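## Task

Roll the blue die until its 1 face points up and set it completely on the mat. Every other die must still show its current top number, and all dice must rest flat by themselves (not propped up by the robot). Afterwards open the gripper and pull the arm away.

## Robot and tools

Robot: two six-joint arms, left_arm and right_arm, each ending in a parallel two-finger gripper. The names are labels only and do not match the left or right of any image. The simulation keeps running between calls, so arms continue toward the last target while the operator is writing.

Scene frame (metres): origin on the table surface midway between the arms, +x outward over the table, +z up, left_arm on the +y side. The state line reports, per arm, end_effector_position (x, y, z in m) and end_effector_quat_wxyz, both in this frame. The reported hand position can be off, more so when the arm is stretched far. end_effector_position is the point midway between the finger pads; fingertips extend 17.5 mm past it along the gripper's +z (finger) axis, and the fingers close along the gripper's x axis. A flat plate protrudes about 9 cm toward the gripper's -y side from the last joint's axis and rotates with the hand. Rotating only the last joint moves the pad midpoint around a 25 mm circle.

Tool execute_actions, argument actions: a list holding one item or none. Empty list: no command, just returns the state. An item with rows (1 to 15 rows) and optional steps (up to 15, default 15) is a motion; each row is held for one 1/30 s step, and if steps exceed the rows, the final row repeats. An item with only steps (up to 300) is a wait that ends that many steps after the previous result. Optional pictures (true/false) controls whether camera images come back. A rejected call moves nothing.

Each row is one list of 18 numbers covering both arms, even if just one moves: left_arm first, then right_arm. Per arm, in order: six absolute joint target angles in radians (waist, shoulder, elbow, forearm roll, wrist pitch, wrist roll, same convention as the Joint positions line), then gripper position, force_limit, speed, each on a -1 to +1 scale. Joint ranges: waist -3.491 to 3.491, shoulder -3.140 to 3.140, elbow -1.187 to 4.328, forearm roll -3.316 to 3.316, wrist pitch -3.140 to 3.140, wrist roll -3.927 to 3.927. A target more than 0.010 rad beyond a limit, and farther out than the joint's last reported angle, gets the call refused; true limits may differ by up to 0.010 rad. Targets beyond a real limit are clipped to it and may produce "joint sent to its limit" (possibly referring to an earlier motion); absence of that line proves nothing.

Gripper numbers: position +1 = fully open (50 mm gap), about -0.65 = pads touching; send -1 to grasp, which closes until blocked. force_limit maps -1/0/+1 to roughly 20/102/185 N per pad (actual can be ~17% more). speed maps -1/0/+1 to 20/85/150 mm/s of gap change. To keep a gripper unchanged, repeat its previous three numbers; a 0 is a real command. Fingers that have stopped ignore new force or speed until position changes by at least 0.01; to soften a grip, open first.

object_status: 0 moving (any new position resets to this briefly), 1 blocked while opening, 2 blocked while closing (a successful grasp), 3 reached the requested position or pads met (usually empty). After losing grip the fingers re-close automatically, except after a grasp with force_limit -1, where 2 can persist even with nothing held. Gripping an immovable, off-centre object loses force over time. Opening width ≈ (250 - position_measured) × 0.202 mm.

Motion limits: joint target rates cap at 2.62 rad/s (waist, shoulder), 3.14 (elbow), 3.93 (last three), with 0.5 s ramp-up; joints of an arm are synchronized. Targets are kept within 0.805 rad (waist, shoulder), 0.966 (elbow), 1.21 (others) of measured angles, and scaled back if they would move the gripper more than 70 mm from where it is. "joint command not followed" means a clearance check altered targets; HELD marks steps where the row was not (fully) sent. Arms stop pursuing targets once everything is nearly still or a step is HELD; fingers may still finish moving.

Faults: contact torque at a joint's load limit (148 N m for waist, shoulder, elbow; 37.2 N m for the other three, held weight included) or an external force of 150 N halts that arm for 10 s, skips the rest of the call, and lets it yield. MOTOR HOT warns of heating from holding loads; reaching the limit brakes the arm (OVER-TEMPERATURE FAULT) until cool. Avoid all stops.

Avoid: knocking or placing anything off the table, arms colliding or pressing each other, dropping, slipping, slamming or shoving objects. Random brief tugs on held items or pushes on loose ones can occur.

Result lines also include Joint positions and Joint velocities, one block per arm in column order (rad, rad/s).

Tool zoom_image: camera (cam_head_left, cam_head_right at 504x504; cam_left_wrist, cam_right_wrist at 616x616) and region [x0, y0, x1, y1] in pixels from the top-left, at most 504 by 504; returns a magnified crop of that camera's latest image.

Tool finished_scene: scene = the current scene's number. Before calling it, release the die, move clear, and make sure everything rests on its own.

Each tool is called in YAML: its name, and indented under it one key for each argument.

## Session

execute_actions:
  actions: []

Scene clock: 0.00 s of 4500.00 s.
left_arm: end_effector_position=(+0.3920, +0.1191, +0.2587) position_measured=3 object_status=3 end_effector_quat_wxyz=(+0.370, +0.107, +0.801, +0.459) | right_arm: end_effector_position=(+0.4184, -0.5681, +0.1773) position_measured=3 object_status=3 end_effector_quat_wxyz=(-0.485, +0.798, +0.027, -0.357)
Joint positions: left_arm=[-1.125  0.381  0.222 -1.183 -1.889  2.4  ] | right_arm=[-0.365  0.883  0.572 -0.566 -2.453 -1.159]
Joint velocities: left_arm=[ 0.     0.    -0.     0.001  0.    -0.   ] | right_arm=[-0.001 -0.    -0.    -0.    -0.001 -0.001]

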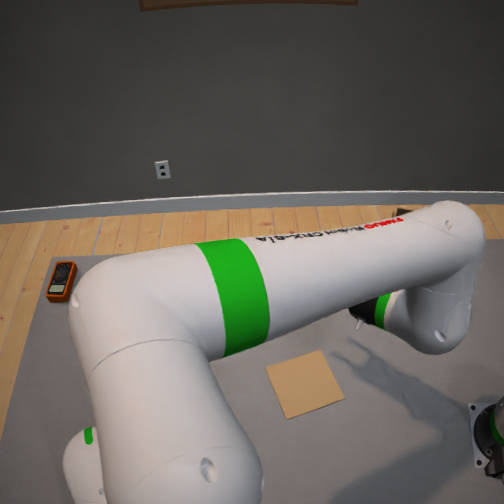

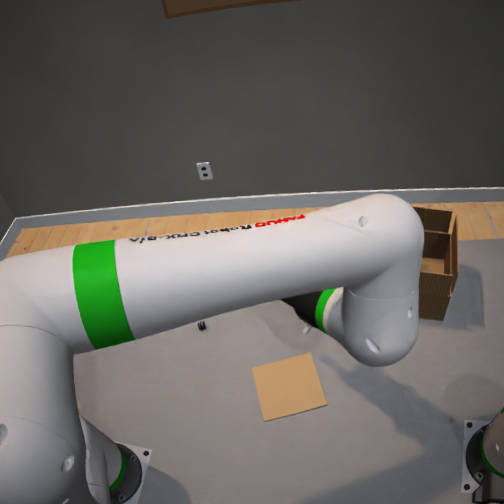

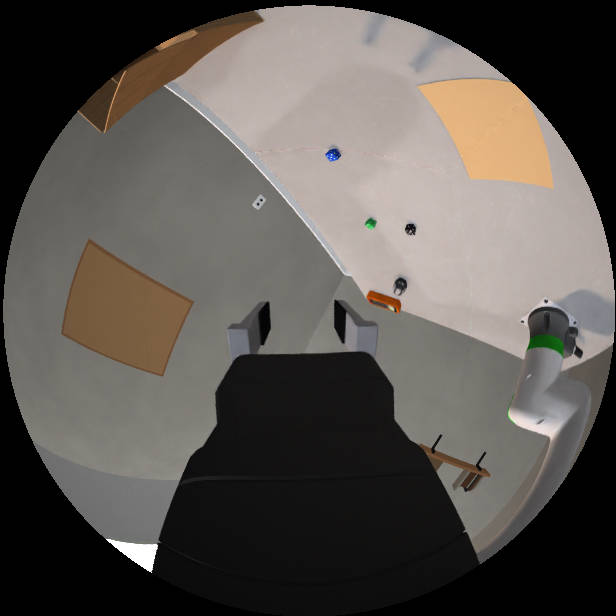

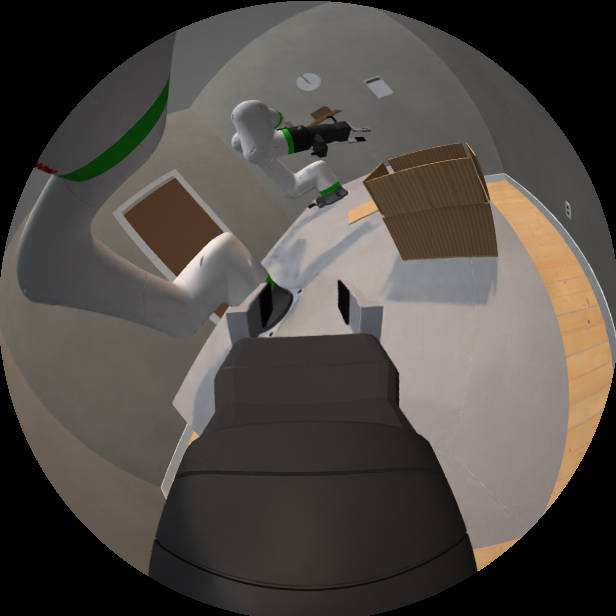

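execute_actions:
  actions:
    - {"rows": [[-0.191,0.157,0.126,0,-1.54,3.41,1,0,0,-0.365,0.883,0.572,-0.566,-2.453,-1.159,1,0,0]], "steps": 15}
  pictures: false

execute_actions:
  actions:
    - {"steps": 45}

Scene clock: 36.20 s of 4500.00 s.
left_arm: end_effector_position=(+0.4102, +0.1757, +0.1969) position_measured=3 object_status=3 end_effector_quat_wxyz=(+0.151, -0.379, +0.894, +0.187) | right_arm: end_effector_position=(+0.4185, -0.5678, +0.1772) position_measured=3 object_status=3 end_effector_quat_wxyz=(-0.485, +0.798, +0.027, -0.357)
Joint positions: left_arm=[-0.577  0.242  0.163 -0.45  -1.673  3.026] | right_arm=[-0.365  0.883  0.572 -0.566 -2.453 -1.159]
Joint velocities: left_arm=[ 1.735 -0.383 -0.164  2.018  0.595  1.719] | right_arm=[ 0.001 -0.     0.     0.002  0.002 -0.   ]
Steps of this call (steps 1 to 90: nothing new was sent; then 32.70 s passed at rest; steps 91 to 105: all 15 steps of this action). Readings (joint positions | what the end effector reports):
91: left_arm=[-1.125 0.381 0.222 -1.183 -1.889 2.400] | right_arm=[-0.365 0.883 0.572 -0.566 -2.453 -1.159] | left_arm position_measured=3 object_status=3 | right_arm position_measured=3 object_status=3
92: left_arm=[-1.122 0.380 0.222 -1.178 -1.888 2.404] | right_arm=[-0.365 0.883 0.572 -0.566 -2.453 -1.159] | left_arm position_measured=3 object_status=3 | right_arm position_measured=3 object_status=3
94: left_arm=[-1.098 0.373 0.219 -1.143 -1.878 2.435] | right_arm=[-0.365 0.883 0.572 -0.566 -2.453 -1.159] | left_arm position_measured=3 object_status=3 | right_arm position_measured=3 object_status=3
98: left_arm=[-0.981 0.341 0.205 -0.973 -1.827 2.580] | right_arm=[-0.365 0.883 0.572 -0.566 -2.453 -1.159] | left_arm position_measured=3 object_status=3 | right_arm position_measured=3 object_status=3
105: the state above

Scene clock: 37.70 s of 4500.00 s.
left_arm: end_effector_position=(+0.4738, +0.1989, +0.2486) position_measured=3 object_status=3 end_effector_quat_wxyz=(+0.000, +0.706, -0.708, -0.000) | right_arm: end_effector_position=(+0.4185, -0.5678, +0.1772) position_measured=3 object_status=3 end_effector_quat_wxyz=(-0.485, +0.798, +0.027, -0.357)
Joint positions: left_arm=[-0.191  0.157  0.126  0.    -1.54   3.41 ] | right_arm=[-0.365  0.883  0.572 -0.566 -2.453 -1.159]
Joint velocities: left_arm=[-0.002 -0.    -0.001  0.     0.     0.   ] | right_arm=[-0.    -0.    -0.    -0.001 -0.001 -0.001]
Steps of this call (steps 1 to 30: the robot went on to your last target; steps 31 to 45: nothing new was sent). Readings (joint positions | what the end effector reports):
1: left_arm=[-0.521 0.230 0.157 -0.384 -1.653 3.082] | right_arm=[-0.365 0.883 0.572 -0.566 -2.453 -1.159] | left_arm position_measured=3 object_status=3 | right_arm position_measured=3 object_status=3
2: left_arm=[-0.468 0.218 0.152 -0.322 -1.635 3.135] | right_arm=[-0.365 0.883 0.572 -0.566 -2.453 -1.159] | left_arm position_measured=3 object_status=3 | right_arm position_measured=3 object_status=3
4: left_arm=[-0.372 0.197 0.143 -0.210 -1.602 3.230] | right_arm=[-0.365 0.883 0.572 -0.566 -2.453 -1.159] | left_arm position_measured=3 object_status=3 | right_arm position_measured=3 object_status=3
8: left_arm=[-0.235 0.167 0.130 -0.052 -1.555 3.366] | right_arm=[-0.365 0.883 0.572 -0.566 -2.453 -1.159] | left_arm position_measured=3 object_status=3 | right_arm position_measured=3 object_status=3
45: the state above
All arms were judged still, so your last target was given up. Only a new action makes them travel on or press farther. Fingers that are still opening or closing keep moving.

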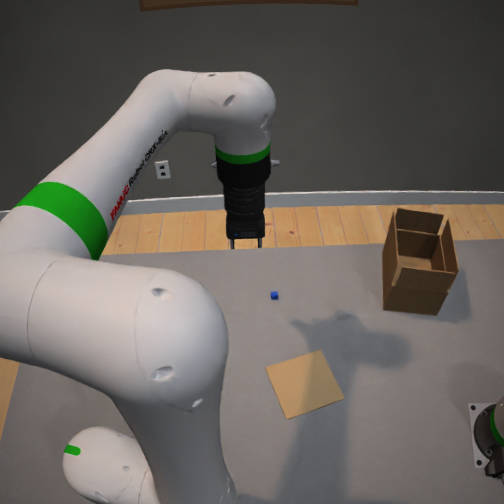

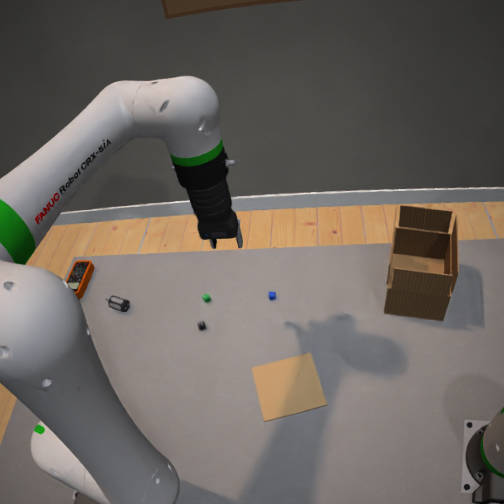

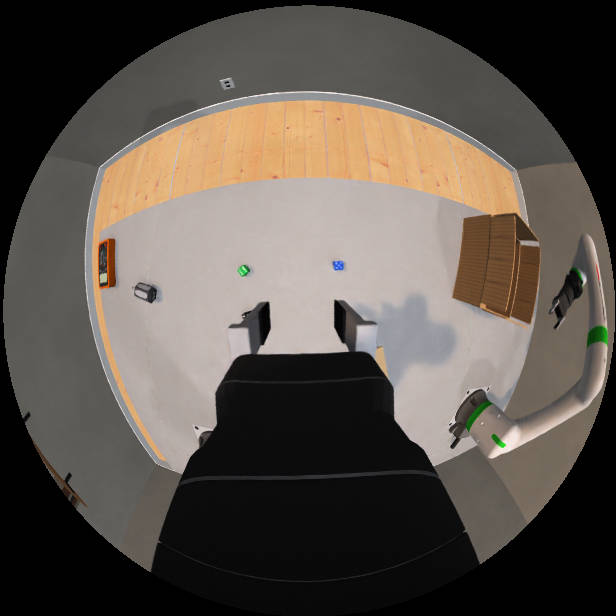

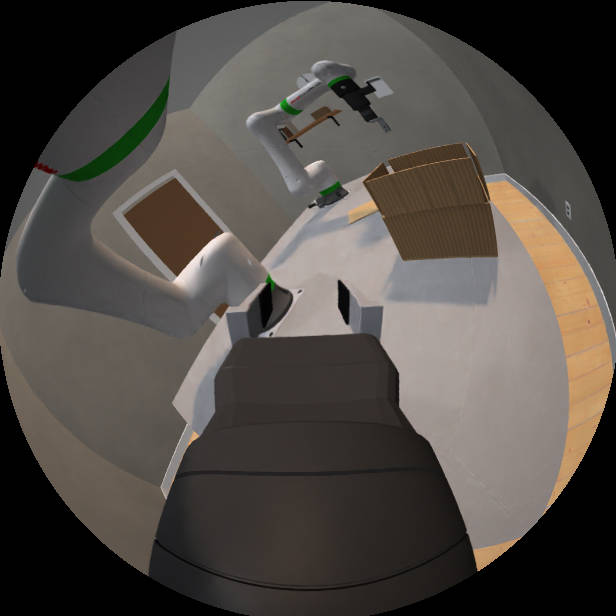

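zoom_image:
  camera: "cam_left_wrist"
  region: [220, 240, 380, 340]

zoom_image:
  camera: "cam_head_right"
  region: [255, 280, 291, 310]

zoom_image:
  camera: "cam_left_wrist"
  region: [322, 250, 354, 282]

Region (220, 240, 380, 340) of cam_left_wrist's 616x616 image, scaled by 3.150, with more detail than that image has; it fills the top 315 rows of this view, and the rest is white.

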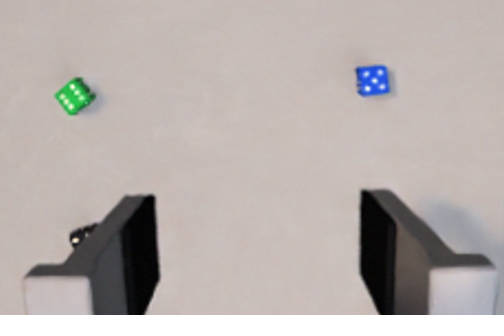

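Region (255, 280, 291, 310) of cam_head_right's 504x504 image, scaled by 14.000, with more detail than that image has.

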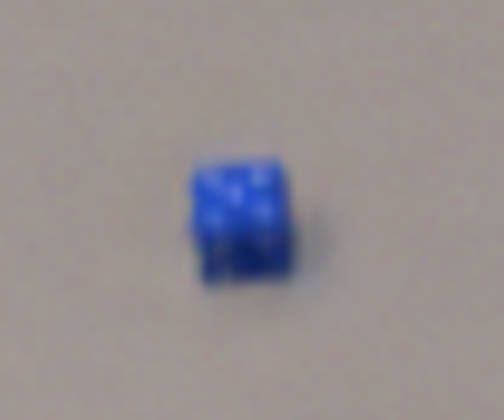

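Region (322, 250, 354, 282) of cam_left_wrist's 616x616 image, scaled by 15.750, with more detail than that image has.

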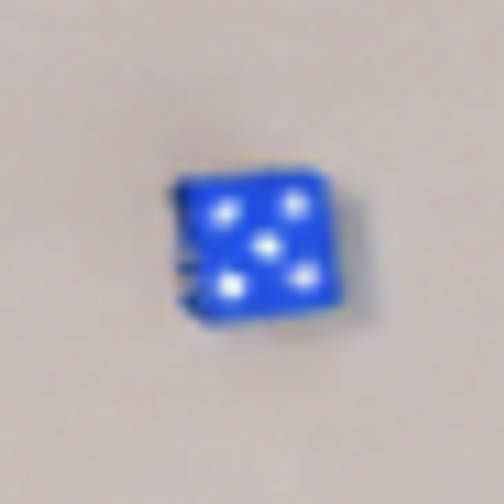

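zoom_image:
  camera: "cam_head_left"
  region: [262, 284, 286, 306]

Region (262, 284, 286, 306) of cam_head_left's 504x504 image, scaled by 21.000, with more detail than that image has; it fills the top 462 rows of this view, and the rest is white.

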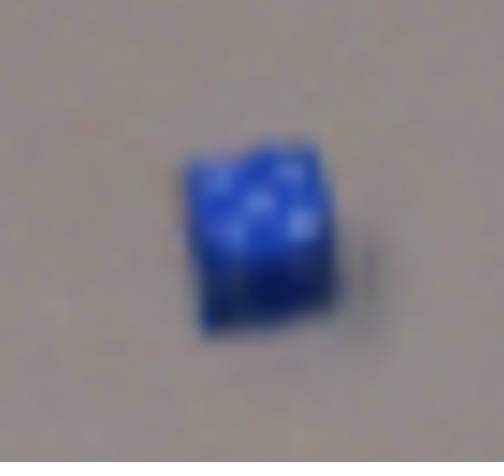

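execute_actions:
  actions:
    - {"rows": [[-0.4177,0.454,0.1579,0,-1.2747,3.639,1,0,0,-0.365,0.883,0.572,-0.566,-2.453,-1.159,1,0,0]], "steps": 15}
  pictures: false

execute_actions:
  actions:
    - {"steps": 15}

Scene clock: 58.00 s of 4500.00 s.
left_arm: end_effector_position=(+0.4912, +0.0686, +0.1097) position_measured=3 object_status=3 end_effector_quat_wxyz=(+0.000, +0.707, -0.707, -0.000) | right_arm: end_effector_position=(+0.4185, -0.5678, +0.1772) position_measured=3 object_status=3 end_effector_quat_wxyz=(-0.485, +0.798, +0.027, -0.357)
Joint positions: left_arm=[-0.404  0.436  0.156  0.    -1.291  3.625] | right_arm=[-0.365  0.883  0.572 -0.566 -2.453 -1.159]
Joint velocities: left_arm=[-0.322  0.422  0.046  0.     0.375  0.322] | right_arm=[-0.001  0.    -0.    -0.    -0.001 -0.001]
Steps of this call (steps 1 to 90: nothing new was sent; then 16.80 s passed at rest; steps 91 to 105: all 15 steps of this action). Readings (joint positions | what the end effector reports):
91: left_arm=[-0.191 0.157 0.126 0.000 -1.540 3.410] | right_arm=[-0.365 0.883 0.572 -0.566 -2.453 -1.159] | left_arm position_measured=3 object_status=3 | right_arm position_measured=3 object_status=3
92: left_arm=[-0.193 0.160 0.127 0.000 -1.537 3.413] | right_arm=[-0.365 0.883 0.572 -0.566 -2.453 -1.159] | left_arm position_measured=3 object_status=3 | right_arm position_measured=3 object_status=3
94: left_arm=[-0.212 0.184 0.129 0.000 -1.516 3.431] | right_arm=[-0.365 0.883 0.572 -0.566 -2.453 -1.159] | left_arm position_measured=3 object_status=3 | right_arm position_measured=3 object_status=3
98: left_arm=[-0.284 0.279 0.139 0.000 -1.431 3.504] | right_arm=[-0.365 0.883 0.572 -0.566 -2.453 -1.159] | left_arm position_measured=3 object_status=3 | right_arm position_measured=3 object_status=3
105: the state above

Scene clock: 58.50 s of 4500.00 s.
left_arm: end_effector_position=(+0.4902, +0.0600, +0.1001) position_measured=3 object_status=3 end_effector_quat_wxyz=(-0.000, +0.707, -0.707, +0.000) | right_arm: end_effector_position=(+0.4185, -0.5678, +0.1772) position_measured=3 object_status=3 end_effector_quat_wxyz=(-0.485, +0.798, +0.027, -0.357)
Joint positions: left_arm=[-0.418  0.454  0.158  0.    -1.275  3.639] | right_arm=[-0.365  0.883  0.572 -0.566 -2.453 -1.159]
Joint velocities: left_arm=[-0.  0. -0. -0.  0. -0.] | right_arm=[-0.     0.     0.    -0.003  0.001  0.   ]
Steps of this call (steps 1 to 15: the robot went on to your last target). Readings (joint positions | what the end effector reports):
1: left_arm=[-0.413 0.447 0.157 0.000 -1.281 3.634] | right_arm=[-0.365 0.883 0.572 -0.566 -2.453 -1.159] | left_arm position_measured=3 object_status=3 | right_arm position_measured=3 object_status=3
2: left_arm=[-0.417 0.453 0.158 0.000 -1.276 3.638] | right_arm=[-0.365 0.883 0.572 -0.566 -2.453 -1.159] | left_arm position_measured=3 object_status=3 | right_arm position_measured=3 object_status=3
4: left_arm=[-0.417 0.454 0.158 0.000 -1.275 3.639] | right_arm=[-0.365 0.883 0.572 -0.566 -2.453 -1.159] | left_arm position_measured=3 object_status=3 | right_arm position_measured=3 object_status=3
8: left_arm=[-0.418 0.454 0.158 0.000 -1.275 3.639] | right_arm=[-0.365 0.883 0.572 -0.566 -2.453 -1.159] | left_arm position_measured=3 object_status=3 | right_arm position_measured=3 object_status=3
15: the state above

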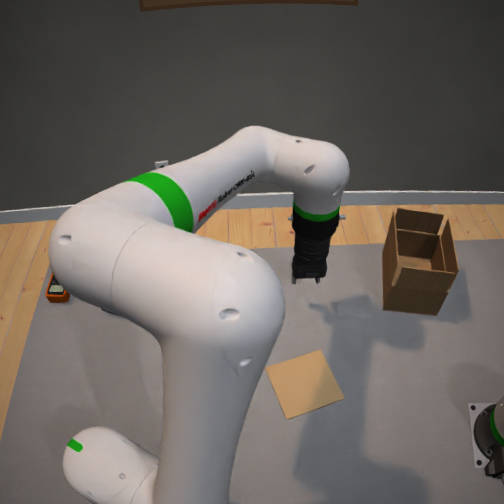

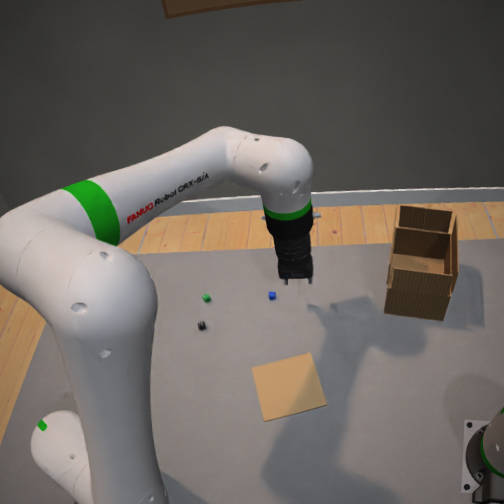

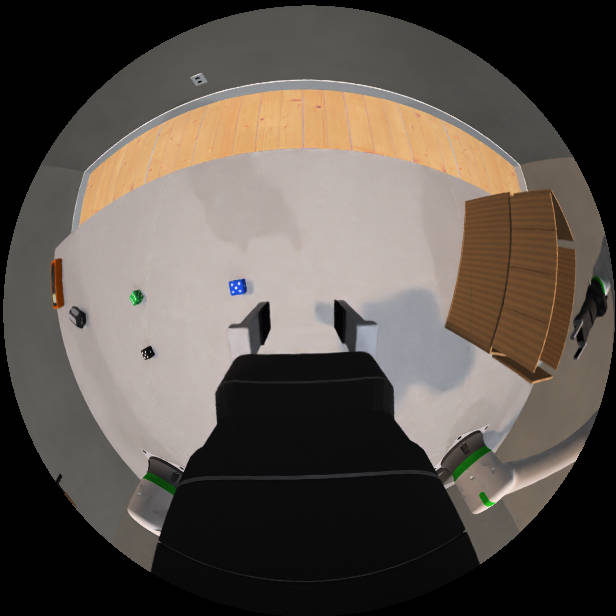

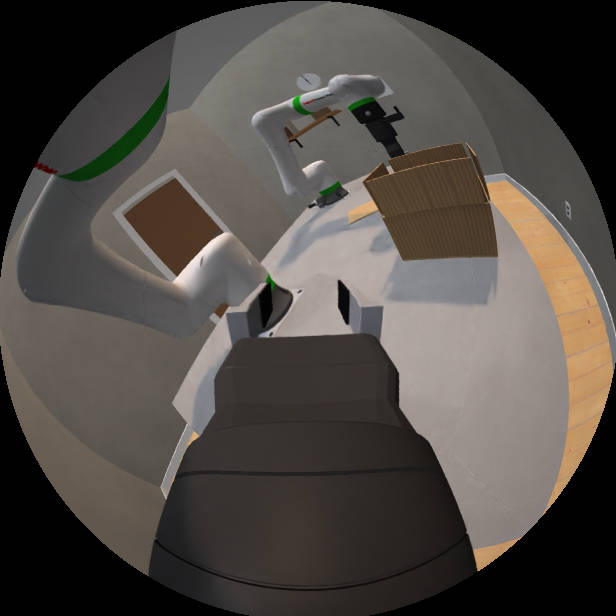

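zoom_image:
  camera: "cam_left_wrist"
  region: [218, 268, 258, 308]

zoom_image:
  camera: "cam_left_wrist"
  region: [220, 290, 390, 370]

zoom_image:
  camera: "cam_right_wrist"
  region: [330, 70, 430, 170]

Region (218, 268, 258, 308) of cam_left_wrist's 616x616 image, scaled by 12.600, with more detail than that image has.

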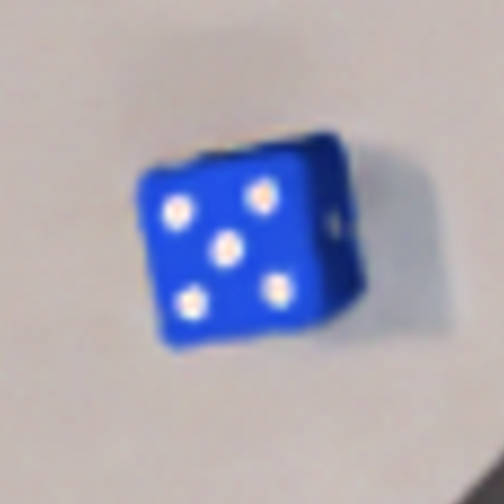

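Region (220, 290, 390, 370) of cam_left_wrist's 616x616 image, scaled by 2.965, with more detail than that image has; it fills the top 237 rows of this view, and the rest is white.

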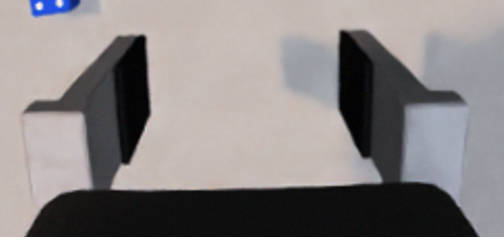

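Region (330, 70, 430, 170) of cam_right_wrist's 616x616 image, scaled by 5.040, with more detail than that image has.

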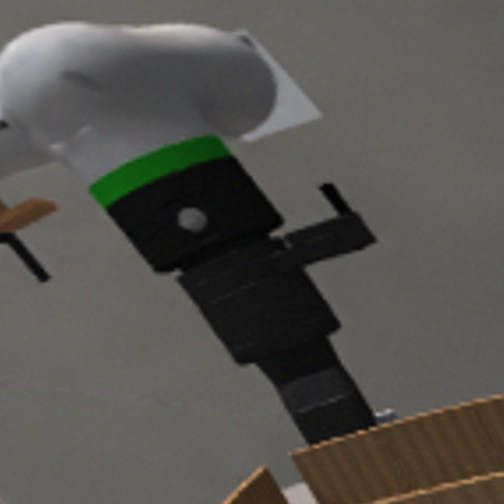

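execute_actions:
  actions:
    - {"rows": [[-0.5664,0.9197,0.7746,-0.444,-1.8504,-0.8359,1,0,0,-0.365,0.883,0.572,-0.566,-2.453,-1.159,1,0,0]], "steps": 15}
  pictures: false

execute_actions:
  actions:
    - {"steps": 45}

Scene clock: 129.07 s of 4500.00 s.
left_arm: end_effector_position=(+0.5068, +0.0685, +0.0534) position_measured=3 object_status=3 end_effector_quat_wxyz=(+0.026, -0.290, +0.939, +0.184) | right_arm: end_effector_position=(+0.4185, -0.5678, +0.1772) position_measured=3 object_status=3 end_effector_quat_wxyz=(-0.485, +0.798, +0.027, -0.357)
Joint positions: left_arm=[-0.509  0.739  0.535 -0.271 -1.627  2.779] | right_arm=[-0.365  0.883  0.572 -0.566 -2.453 -1.159]
Joint velocities: left_arm=[-0.232  0.722  0.959 -0.688 -0.894 -3.611] | right_arm=[-0.001  0.     0.     0.    -0.    -0.001]
Steps of this call (steps 1 to 15: the robot went on to your last target; steps 16 to 90: nothing new was sent; then 67.07 s passed at rest; steps 91 to 105: all 15 steps of this action). Readings (joint positions | what the end effector reports):
91: left_arm=[-0.418 0.454 0.158 -0.000 -1.275 3.639] | right_arm=[-0.365 0.883 0.572 -0.566 -2.453 -1.159] | left_arm position_measured=3 object_status=3 | right_arm position_measured=3 object_status=3
92: left_arm=[-0.418 0.456 0.160 -0.002 -1.277 3.635] | right_arm=[-0.365 0.883 0.572 -0.566 -2.453 -1.159] | left_arm position_measured=3 object_status=3 | right_arm position_measured=3 object_status=3
94: left_arm=[-0.423 0.470 0.179 -0.015 -1.294 3.598] | right_arm=[-0.365 0.883 0.572 -0.566 -2.453 -1.159] | left_arm position_measured=3 object_status=3 | right_arm position_measured=3 object_status=3
98: left_arm=[-0.444 0.537 0.268 -0.079 -1.377 3.422] | right_arm=[-0.365 0.883 0.572 -0.566 -2.453 -1.159] | left_arm position_measured=3 object_status=3 | right_arm position_measured=3 object_status=3
105: the state above

Scene clock: 130.57 s of 4500.00 s.
left_arm: end_effector_position=(+0.5054, +0.1221, +0.0618) position_measured=3 object_status=3 end_effector_quat_wxyz=(-0.300, +0.952, +0.057, -0.018) | right_arm: end_effector_position=(+0.4185, -0.5678, +0.1772) position_measured=3 object_status=3 end_effector_quat_wxyz=(-0.485, +0.798, +0.027, -0.357)
Joint positions: left_arm=[-0.566  0.92   0.775 -0.444 -1.85  -0.836] | right_arm=[-0.365  0.883  0.572 -0.566 -2.453 -1.159]
Joint velocities: left_arm=[ 0.001 -0.    -0.     0.    -0.    -0.   ] | right_arm=[ 0.003 -0.     0.    -0.001 -0.     0.   ]
Steps of this call (steps 1 to 45: the robot went on to your last target). Readings (joint positions | what the end effector reports):
1: left_arm=[-0.516 0.762 0.565 -0.294 -1.655 2.654] | right_arm=[-0.365 0.883 0.572 -0.566 -2.453 -1.159] | left_arm position_measured=3 object_status=3 | right_arm position_measured=3 object_status=3
2: left_arm=[-0.523 0.782 0.593 -0.313 -1.681 2.526] | right_arm=[-0.365 0.883 0.572 -0.566 -2.453 -1.159] | left_arm position_measured=3 object_status=3 | right_arm position_measured=3 object_status=3
4: left_arm=[-0.533 0.816 0.637 -0.345 -1.722 2.271] | right_arm=[-0.365 0.883 0.572 -0.566 -2.453 -1.159] | left_arm position_measured=3 object_status=3 | right_arm position_measured=3 object_status=3
8: left_arm=[-0.547 0.860 0.696 -0.388 -1.777 1.760] | right_arm=[-0.365 0.883 0.572 -0.566 -2.453 -1.159] | left_arm position_measured=3 object_status=3 | right_arm position_measured=3 object_status=3
45: the state above

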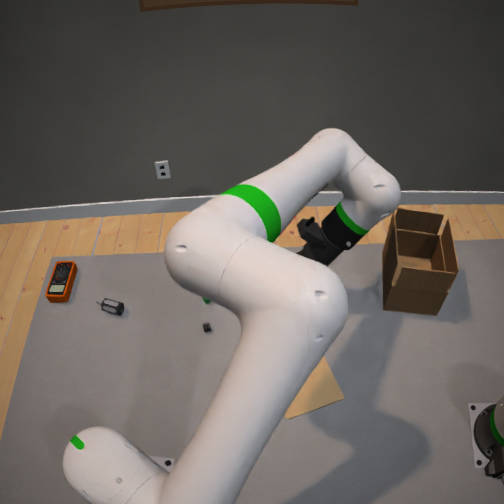

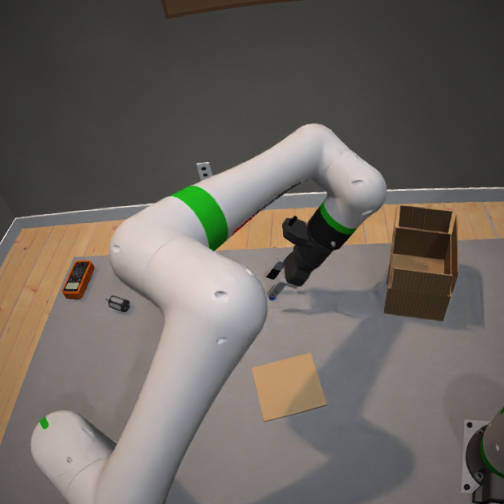

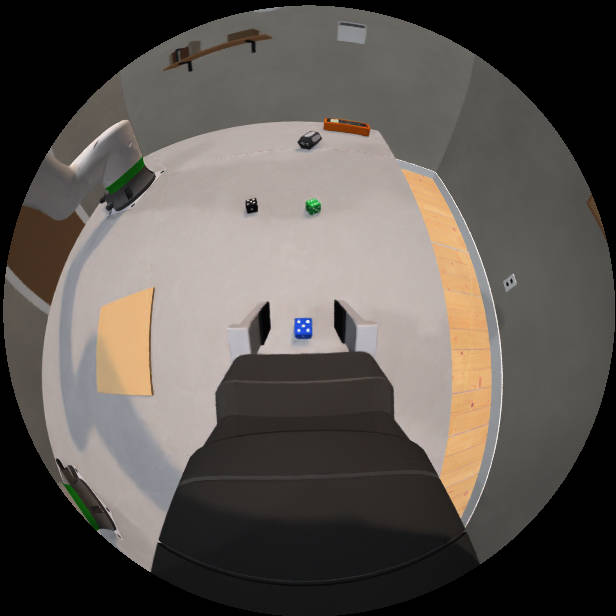

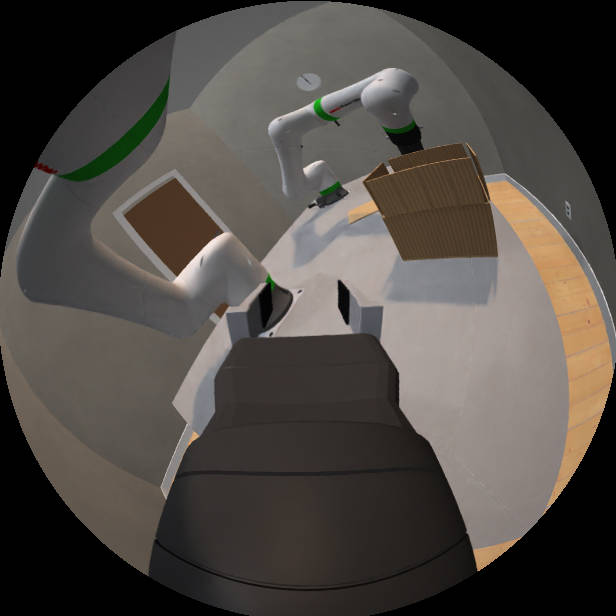

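execute_actions:
  actions:
    - {"rows": [[-0.5661,0.9481,0.7511,-0.438,-1.8034,-0.8115,0.25,-0.5,0,-0.365,0.883,0.572,-0.566,-2.453,-1.159,1,0,0]], "steps": 15}

zoom_image:
  camera: "cam_left_wrist"
  region: [262, 285, 342, 365]

zoom_image:
  camera: "cam_head_right"
  region: [250, 260, 310, 320]

Scene clock: 134.90 s of 4500.00 s.
left_arm: end_effector_position=(+0.5055, +0.1217, +0.0316) position_measured=116 object_status=0 end_effector_quat_wxyz=(-0.300, +0.952, +0.058, -0.018) | right_arm: end_effector_position=(+0.4185, -0.5678, +0.1772) position_measured=3 object_status=3 end_effector_quat_wxyz=(-0.485, +0.798, +0.027, -0.357)
Joint positions: left_arm=[-0.566  0.948  0.751 -0.438 -1.803 -0.811] | right_arm=[-0.365  0.883  0.572 -0.566 -2.453 -1.159]
Joint velocities: left_arm=[-0.001  0.    -0.     0.     0.     0.   ] | right_arm=[-0.001  0.    -0.     0.001 -0.    -0.001]
Steps of this call (steps 1 to 15: the robot went on to your last target; steps 16 to 90: nothing new was sent; then 0.83 s passed at rest; steps 91 to 105: all 15 steps of this action). Readings (joint positions | what the end effector reports):
91: left_arm=[-0.566 0.920 0.775 -0.444 -1.850 -0.836] | right_arm=[-0.365 0.883 0.572 -0.566 -2.453 -1.159] | left_arm position_measured=10 object_status=0 | right_arm position_measured=3 object_status=3
92: left_arm=[-0.566 0.923 0.773 -0.444 -1.846 -0.834] | right_arm=[-0.365 0.883 0.572 -0.566 -2.453 -1.159] | left_arm position_measured=24 object_status=0 | right_arm position_measured=3 object_status=3
94: left_arm=[-0.566 0.941 0.757 -0.440 -1.816 -0.818] | right_arm=[-0.365 0.883 0.572 -0.566 -2.453 -1.159] | left_arm position_measured=52 object_status=0 | right_arm position_measured=3 object_status=3
98: left_arm=[-0.566 0.948 0.751 -0.438 -1.804 -0.812] | right_arm=[-0.365 0.883 0.572 -0.566 -2.453 -1.159] | left_arm position_measured=108 object_status=0 | right_arm position_measured=3 object_status=3
105: the state above

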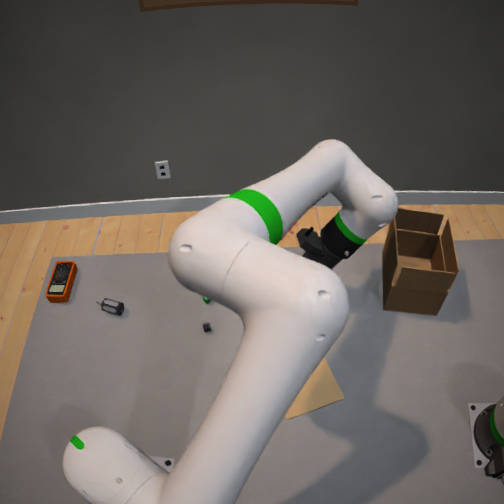

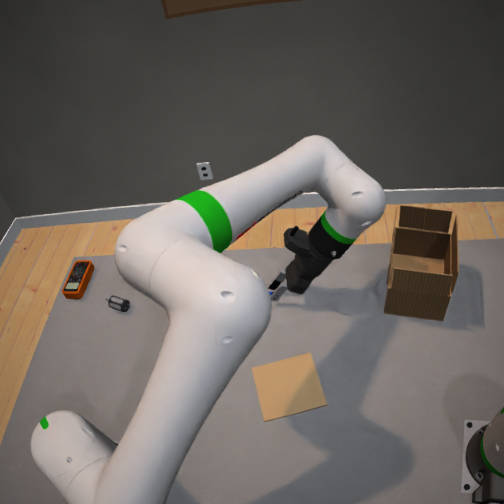

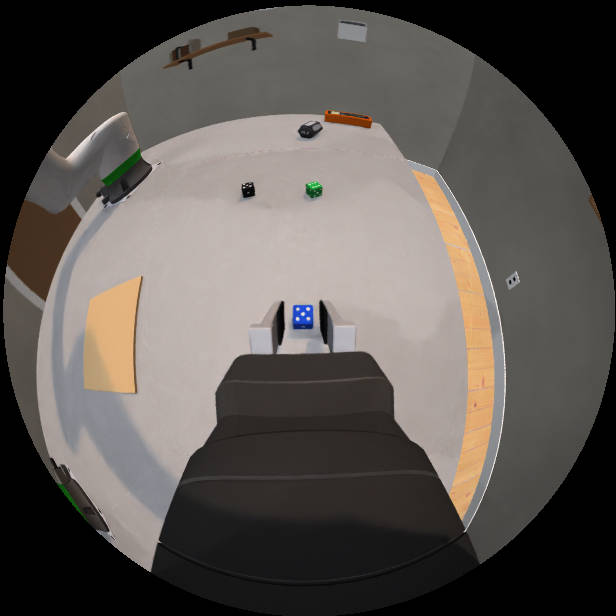

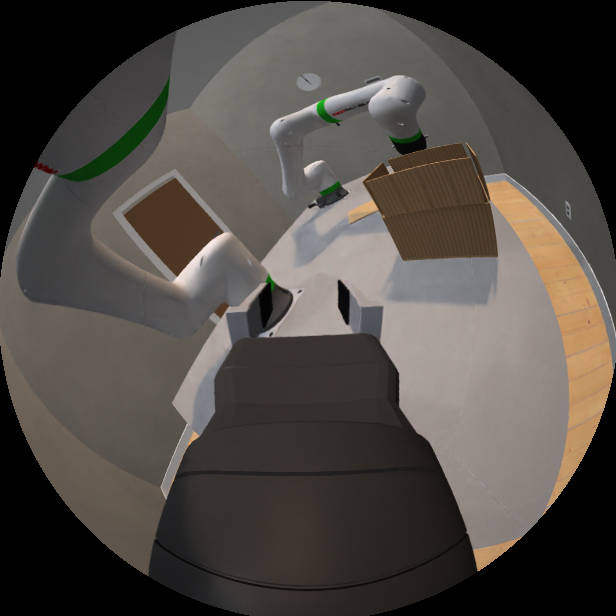

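Region (262, 285, 342, 365) of cam_left_wrist's 616x616 image, scaled by 6.300, with more detail than that image has.

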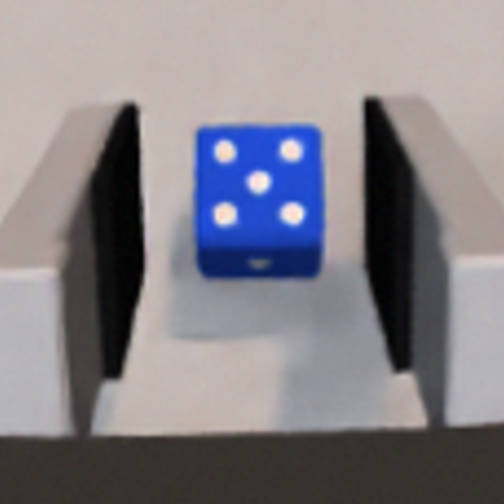

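Region (250, 260, 310, 320) of cam_head_right's 504x504 image, scaled by 8.400, with more detail than that image has.

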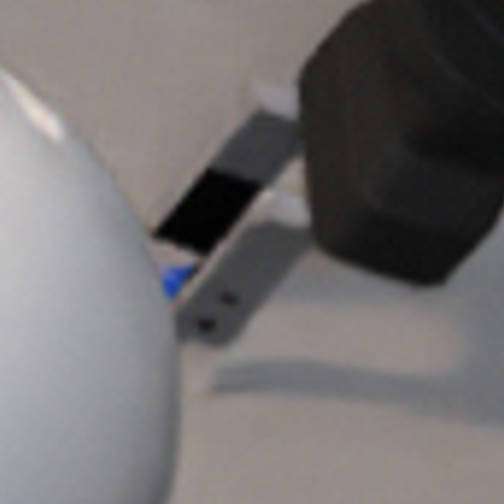

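execute_actions:
  actions:
    - {"rows": [[-0.5661,0.9505,0.7492,-0.4375,-1.7995,-0.8095,0.25,-0.5,0,-0.365,0.883,0.572,-0.566,-2.453,-1.159,1,0,0],[-0.5661,0.9505,0.7492,-0.4375,-1.7995,-0.8095,0.25,-0.5,0,-0.365,0.883,0.572,-0.566,-2.453,-1.159,1,0,0],[-0.566,0.9528,0.7472,-0.437,-1.7955,-0.8075,0.25,-0.5,0,-0.365,0.883,0.572,-0.566,-2.453,-1.159,1,0,0],[-0.566,0.9528,0.7472,-0.437,-1.7955,-0.8075,0.25,-0.5,0,-0.365,0.883,0.572,-0.566,-2.453,-1.159,1,0,0],[-0.566,0.9552,0.7452,-0.4365,-1.7916,-0.8054,0.25,-0.5,0,-0.365,0.883,0.572,-0.566,-2.453,-1.159,1,0,0],[-0.566,0.9552,0.7452,-0.4365,-1.7916,-0.8054,0.25,-0.5,0,-0.365,0.883,0.572,-0.566,-2.453,-1.159,1,0,0],[-0.566,0.9575,0.7433,-0.436,-1.7877,-0.8034,0.25,-0.5,0,-0.365,0.883,0.572,-0.566,-2.453,-1.159,1,0,0]], "steps": 13}

zoom_image:
  camera: "cam_left_wrist"
  region: [262, 285, 342, 365]

zoom_image:
  camera: "cam_head_right"
  region: [250, 260, 310, 320]

Scene clock: 143.90 s of 4500.00 s.
left_arm: end_effector_position=(+0.5053, +0.1216, +0.0215) position_measured=116 object_status=3 end_effector_quat_wxyz=(-0.300, +0.952, +0.058, -0.018) | right_arm: end_effector_position=(+0.4185, -0.5678, +0.1772) position_measured=3 object_status=3 end_effector_quat_wxyz=(-0.485, +0.798, +0.027, -0.357)
Joint positions: left_arm=[-0.566  0.958  0.743 -0.436 -1.788 -0.803] | right_arm=[-0.365  0.883  0.572 -0.566 -2.453 -1.159]
Joint velocities: left_arm=[ 0.     0.    -0.001  0.001 -0.     0.   ] | right_arm=[-0.002  0.     0.    -0.001 -0.001 -0.   ]
Steps of this call (steps 1 to 15: the robot went on to your last target; steps 16 to 90: nothing new was sent; then 5.57 s passed at rest; steps 91 to 103: all 13 steps of this action). Readings (joint positions | what the end effector reports):
91: left_arm=[-0.566 0.948 0.751 -0.438 -1.803 -0.811] | right_arm=[-0.365 0.883 0.572 -0.566 -2.453 -1.159] | left_arm position_measured=116 object_status=3 | right_arm position_measured=3 object_status=3
92: left_arm=[-0.566 0.949 0.751 -0.438 -1.801 -0.810] | right_arm=[-0.365 0.883 0.572 -0.566 -2.453 -1.159] | left_arm position_measured=116 object_status=3 | right_arm position_measured=3 object_status=3
94: left_arm=[-0.566 0.952 0.748 -0.437 -1.797 -0.808] | right_arm=[-0.365 0.883 0.572 -0.566 -2.453 -1.159] | left_arm position_measured=116 object_status=3 | right_arm position_measured=3 object_status=3
98: left_arm=[-0.566 0.957 0.744 -0.436 -1.789 -0.804] | right_arm=[-0.365 0.883 0.572 -0.566 -2.453 -1.159] | left_arm position_measured=116 object_status=3 | right_arm position_measured=3 object_status=3
103: the state above

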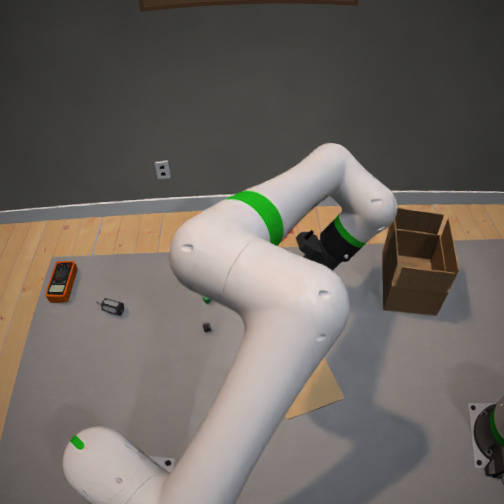

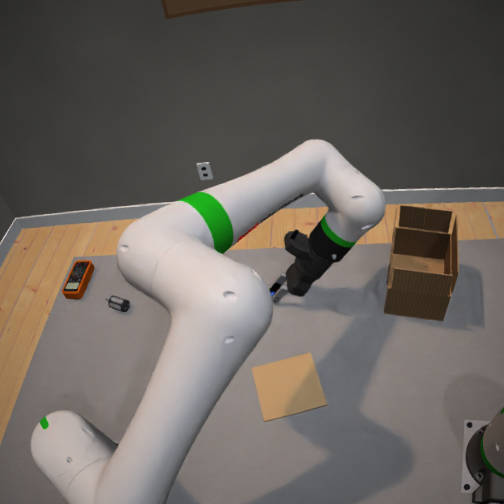

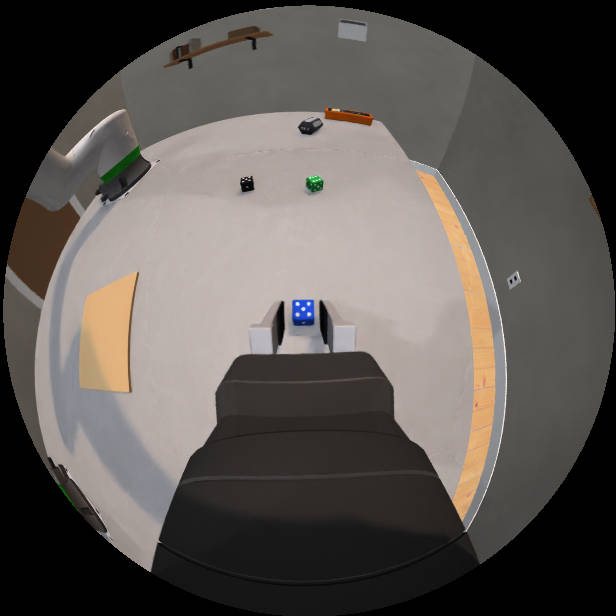

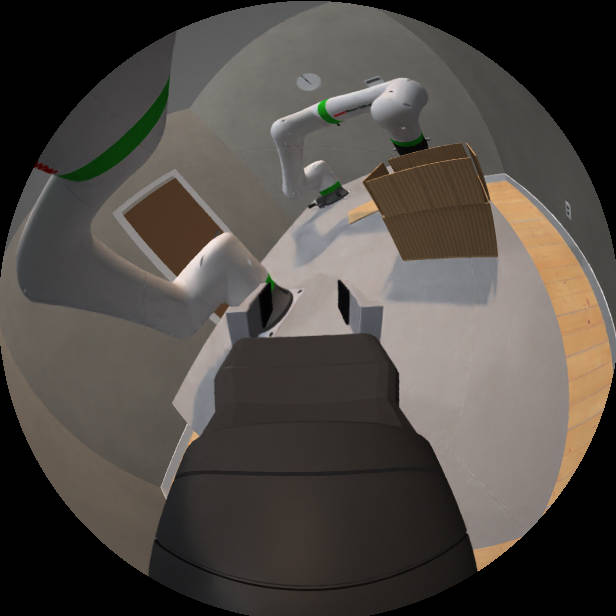

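Region (262, 285, 342, 365) of cam_left_wrist's 616x616 image, scaled by 6.300, with more detail than that image has.

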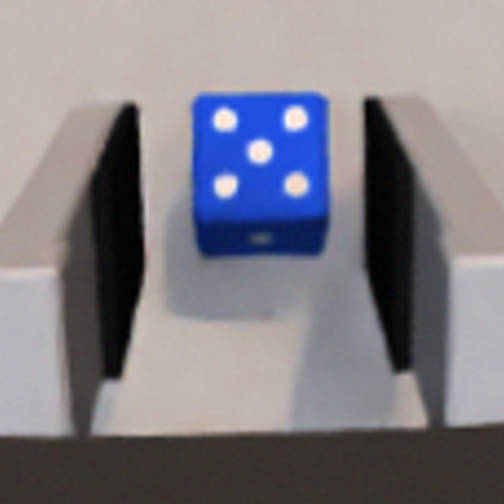

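Region (250, 260, 310, 320) of cam_head_right's 504x504 image, scaled by 8.400, with more detail than that image has.

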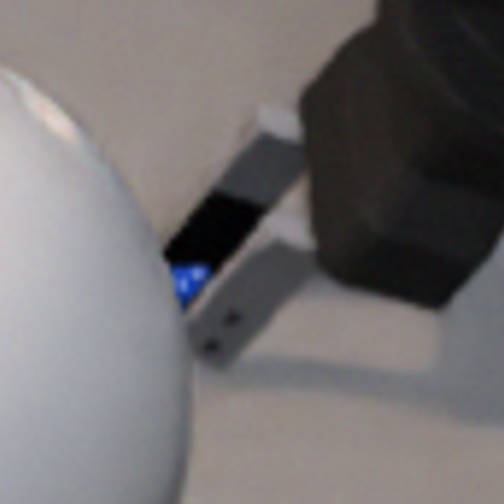

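execute_actions:
  actions:
    - {"rows": [[-0.566,0.9575,0.7433,-0.436,-1.7877,-0.8034,-1,-0.4,-0.7,-0.365,0.883,0.572,-0.566,-2.453,-1.159,1,0,0]], "steps": 15}
  pictures: false

execute_actions:
  actions:
    - {"steps": 8}

zoom_image:
  camera: "cam_left_wrist"
  region: [262, 285, 342, 365]

Scene clock: 149.73 s of 4500.00 s.
left_arm: end_effector_position=(+0.5053, +0.1216, +0.0216) position_measured=183 object_status=0 end_effector_quat_wxyz=(-0.300, +0.952, +0.058, -0.018) | right_arm: end_effector_position=(+0.4185, -0.5678, +0.1772) position_measured=3 object_status=3 end_effector_quat_wxyz=(-0.485, +0.798, +0.027, -0.357)
Joint positions: left_arm=[-0.566  0.957  0.743 -0.436 -1.788 -0.803] | right_arm=[-0.365  0.883  0.572 -0.566 -2.453 -1.159]
Joint velocities: left_arm=[ 0.001 -0.    -0.001  0.    -0.    -0.   ] | right_arm=[-0.    -0.001 -0.     0.    -0.001  0.001]
Steps of this call (steps 1 to 15: the robot went on to your last target; steps 16 to 90: nothing new was sent; then 2.33 s passed at rest; steps 91 to 105: all 15 steps of this action). Readings (joint positions | what the end effector reports):
91: left_arm=[-0.566 0.957 0.743 -0.436 -1.788 -0.803] | right_arm=[-0.365 0.883 0.572 -0.566 -2.453 -1.159] | left_arm position_measured=119 object_status=0 | right_arm position_measured=3 object_status=3
92: left_arm=[-0.566 0.957 0.743 -0.436 -1.788 -0.803] | right_arm=[-0.365 0.883 0.572 -0.566 -2.453 -1.159] | left_arm position_measured=125 object_status=0 | right_arm position_measured=3 object_status=3
94: left_arm=[-0.566 0.957 0.743 -0.436 -1.788 -0.803] | right_arm=[-0.365 0.883 0.572 -0.566 -2.453 -1.159] | left_arm position_measured=138 object_status=0 | right_arm position_measured=3 object_status=3
98: left_arm=[-0.566 0.957 0.743 -0.436 -1.788 -0.803] | right_arm=[-0.365 0.883 0.572 -0.566 -2.453 -1.159] | left_arm position_measured=164 object_status=0 | right_arm position_measured=3 object_status=3
105: the state above

Scene clock: 150.00 s of 4500.00 s.
left_arm: end_effector_position=(+0.5053, +0.1216, +0.0216) position_measured=183 object_status=2 end_effector_quat_wxyz=(-0.300, +0.952, +0.058, -0.018) | right_arm: end_effector_position=(+0.4185, -0.5678, +0.1772) position_measured=3 object_status=3 end_effector_quat_wxyz=(-0.485, +0.798, +0.027, -0.357)
Joint positions: left_arm=[-0.566  0.957  0.743 -0.436 -1.788 -0.803] | right_arm=[-0.365  0.883  0.572 -0.566 -2.453 -1.159]
Joint velocities: left_arm=[-0.001 -0.001 -0.001 -0.     0.     0.   ] | right_arm=[-0.    -0.    -0.    -0.001 -0.002  0.002]
Steps of this call (steps 1 to 8: the robot went on to your last target). Readings (joint positions | what the end effector reports):
1: left_arm=[-0.566 0.957 0.743 -0.436 -1.788 -0.803] | right_arm=[-0.365 0.883 0.572 -0.566 -2.453 -1.159] | left_arm position_measured=183 object_status=0 | right_arm position_measured=3 object_status=3
2: left_arm=[-0.566 0.957 0.743 -0.436 -1.788 -0.803] | right_arm=[-0.365 0.883 0.572 -0.566 -2.453 -1.159] | left_arm position_measured=183 object_status=0 | right_arm position_measured=3 object_status=3
4: left_arm=[-0.566 0.957 0.743 -0.436 -1.788 -0.803] | right_arm=[-0.365 0.883 0.572 -0.566 -2.453 -1.159] | left_arm position_measured=183 object_status=2 | right_arm position_measured=3 object_status=3
8: the state above

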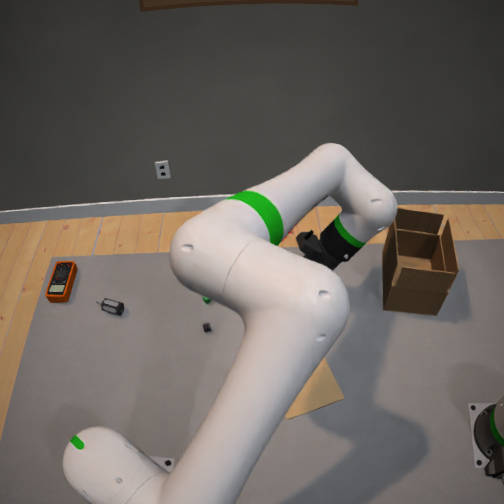

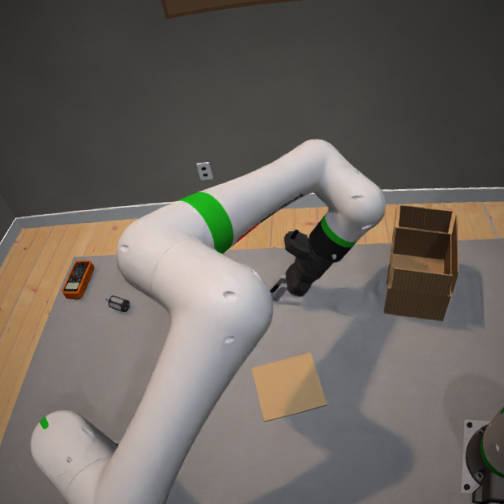

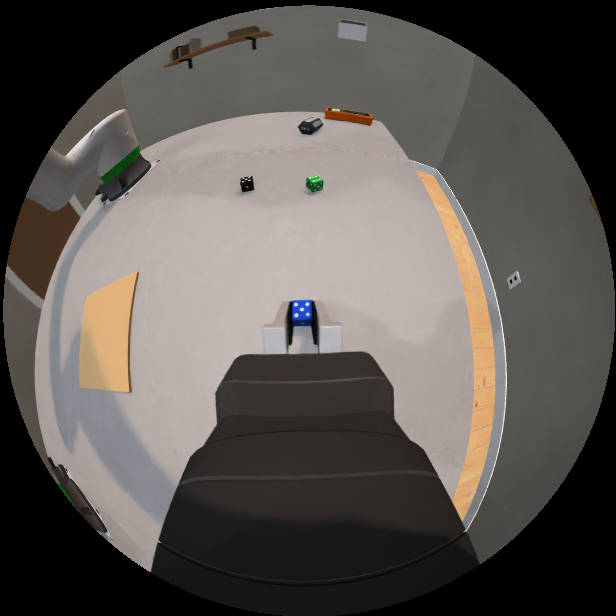

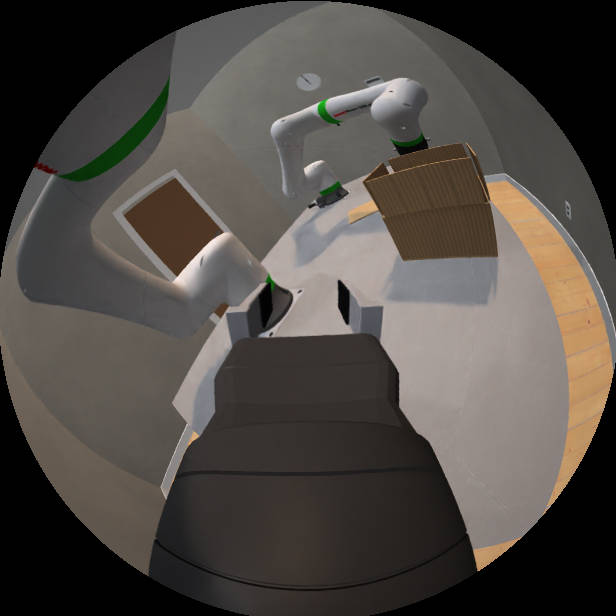

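Region (262, 285, 342, 365) of cam_left_wrist's 616x616 image, scaled by 6.300, with more detail than that image has.

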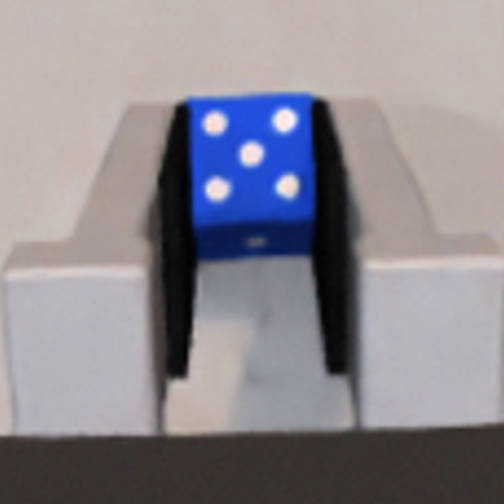

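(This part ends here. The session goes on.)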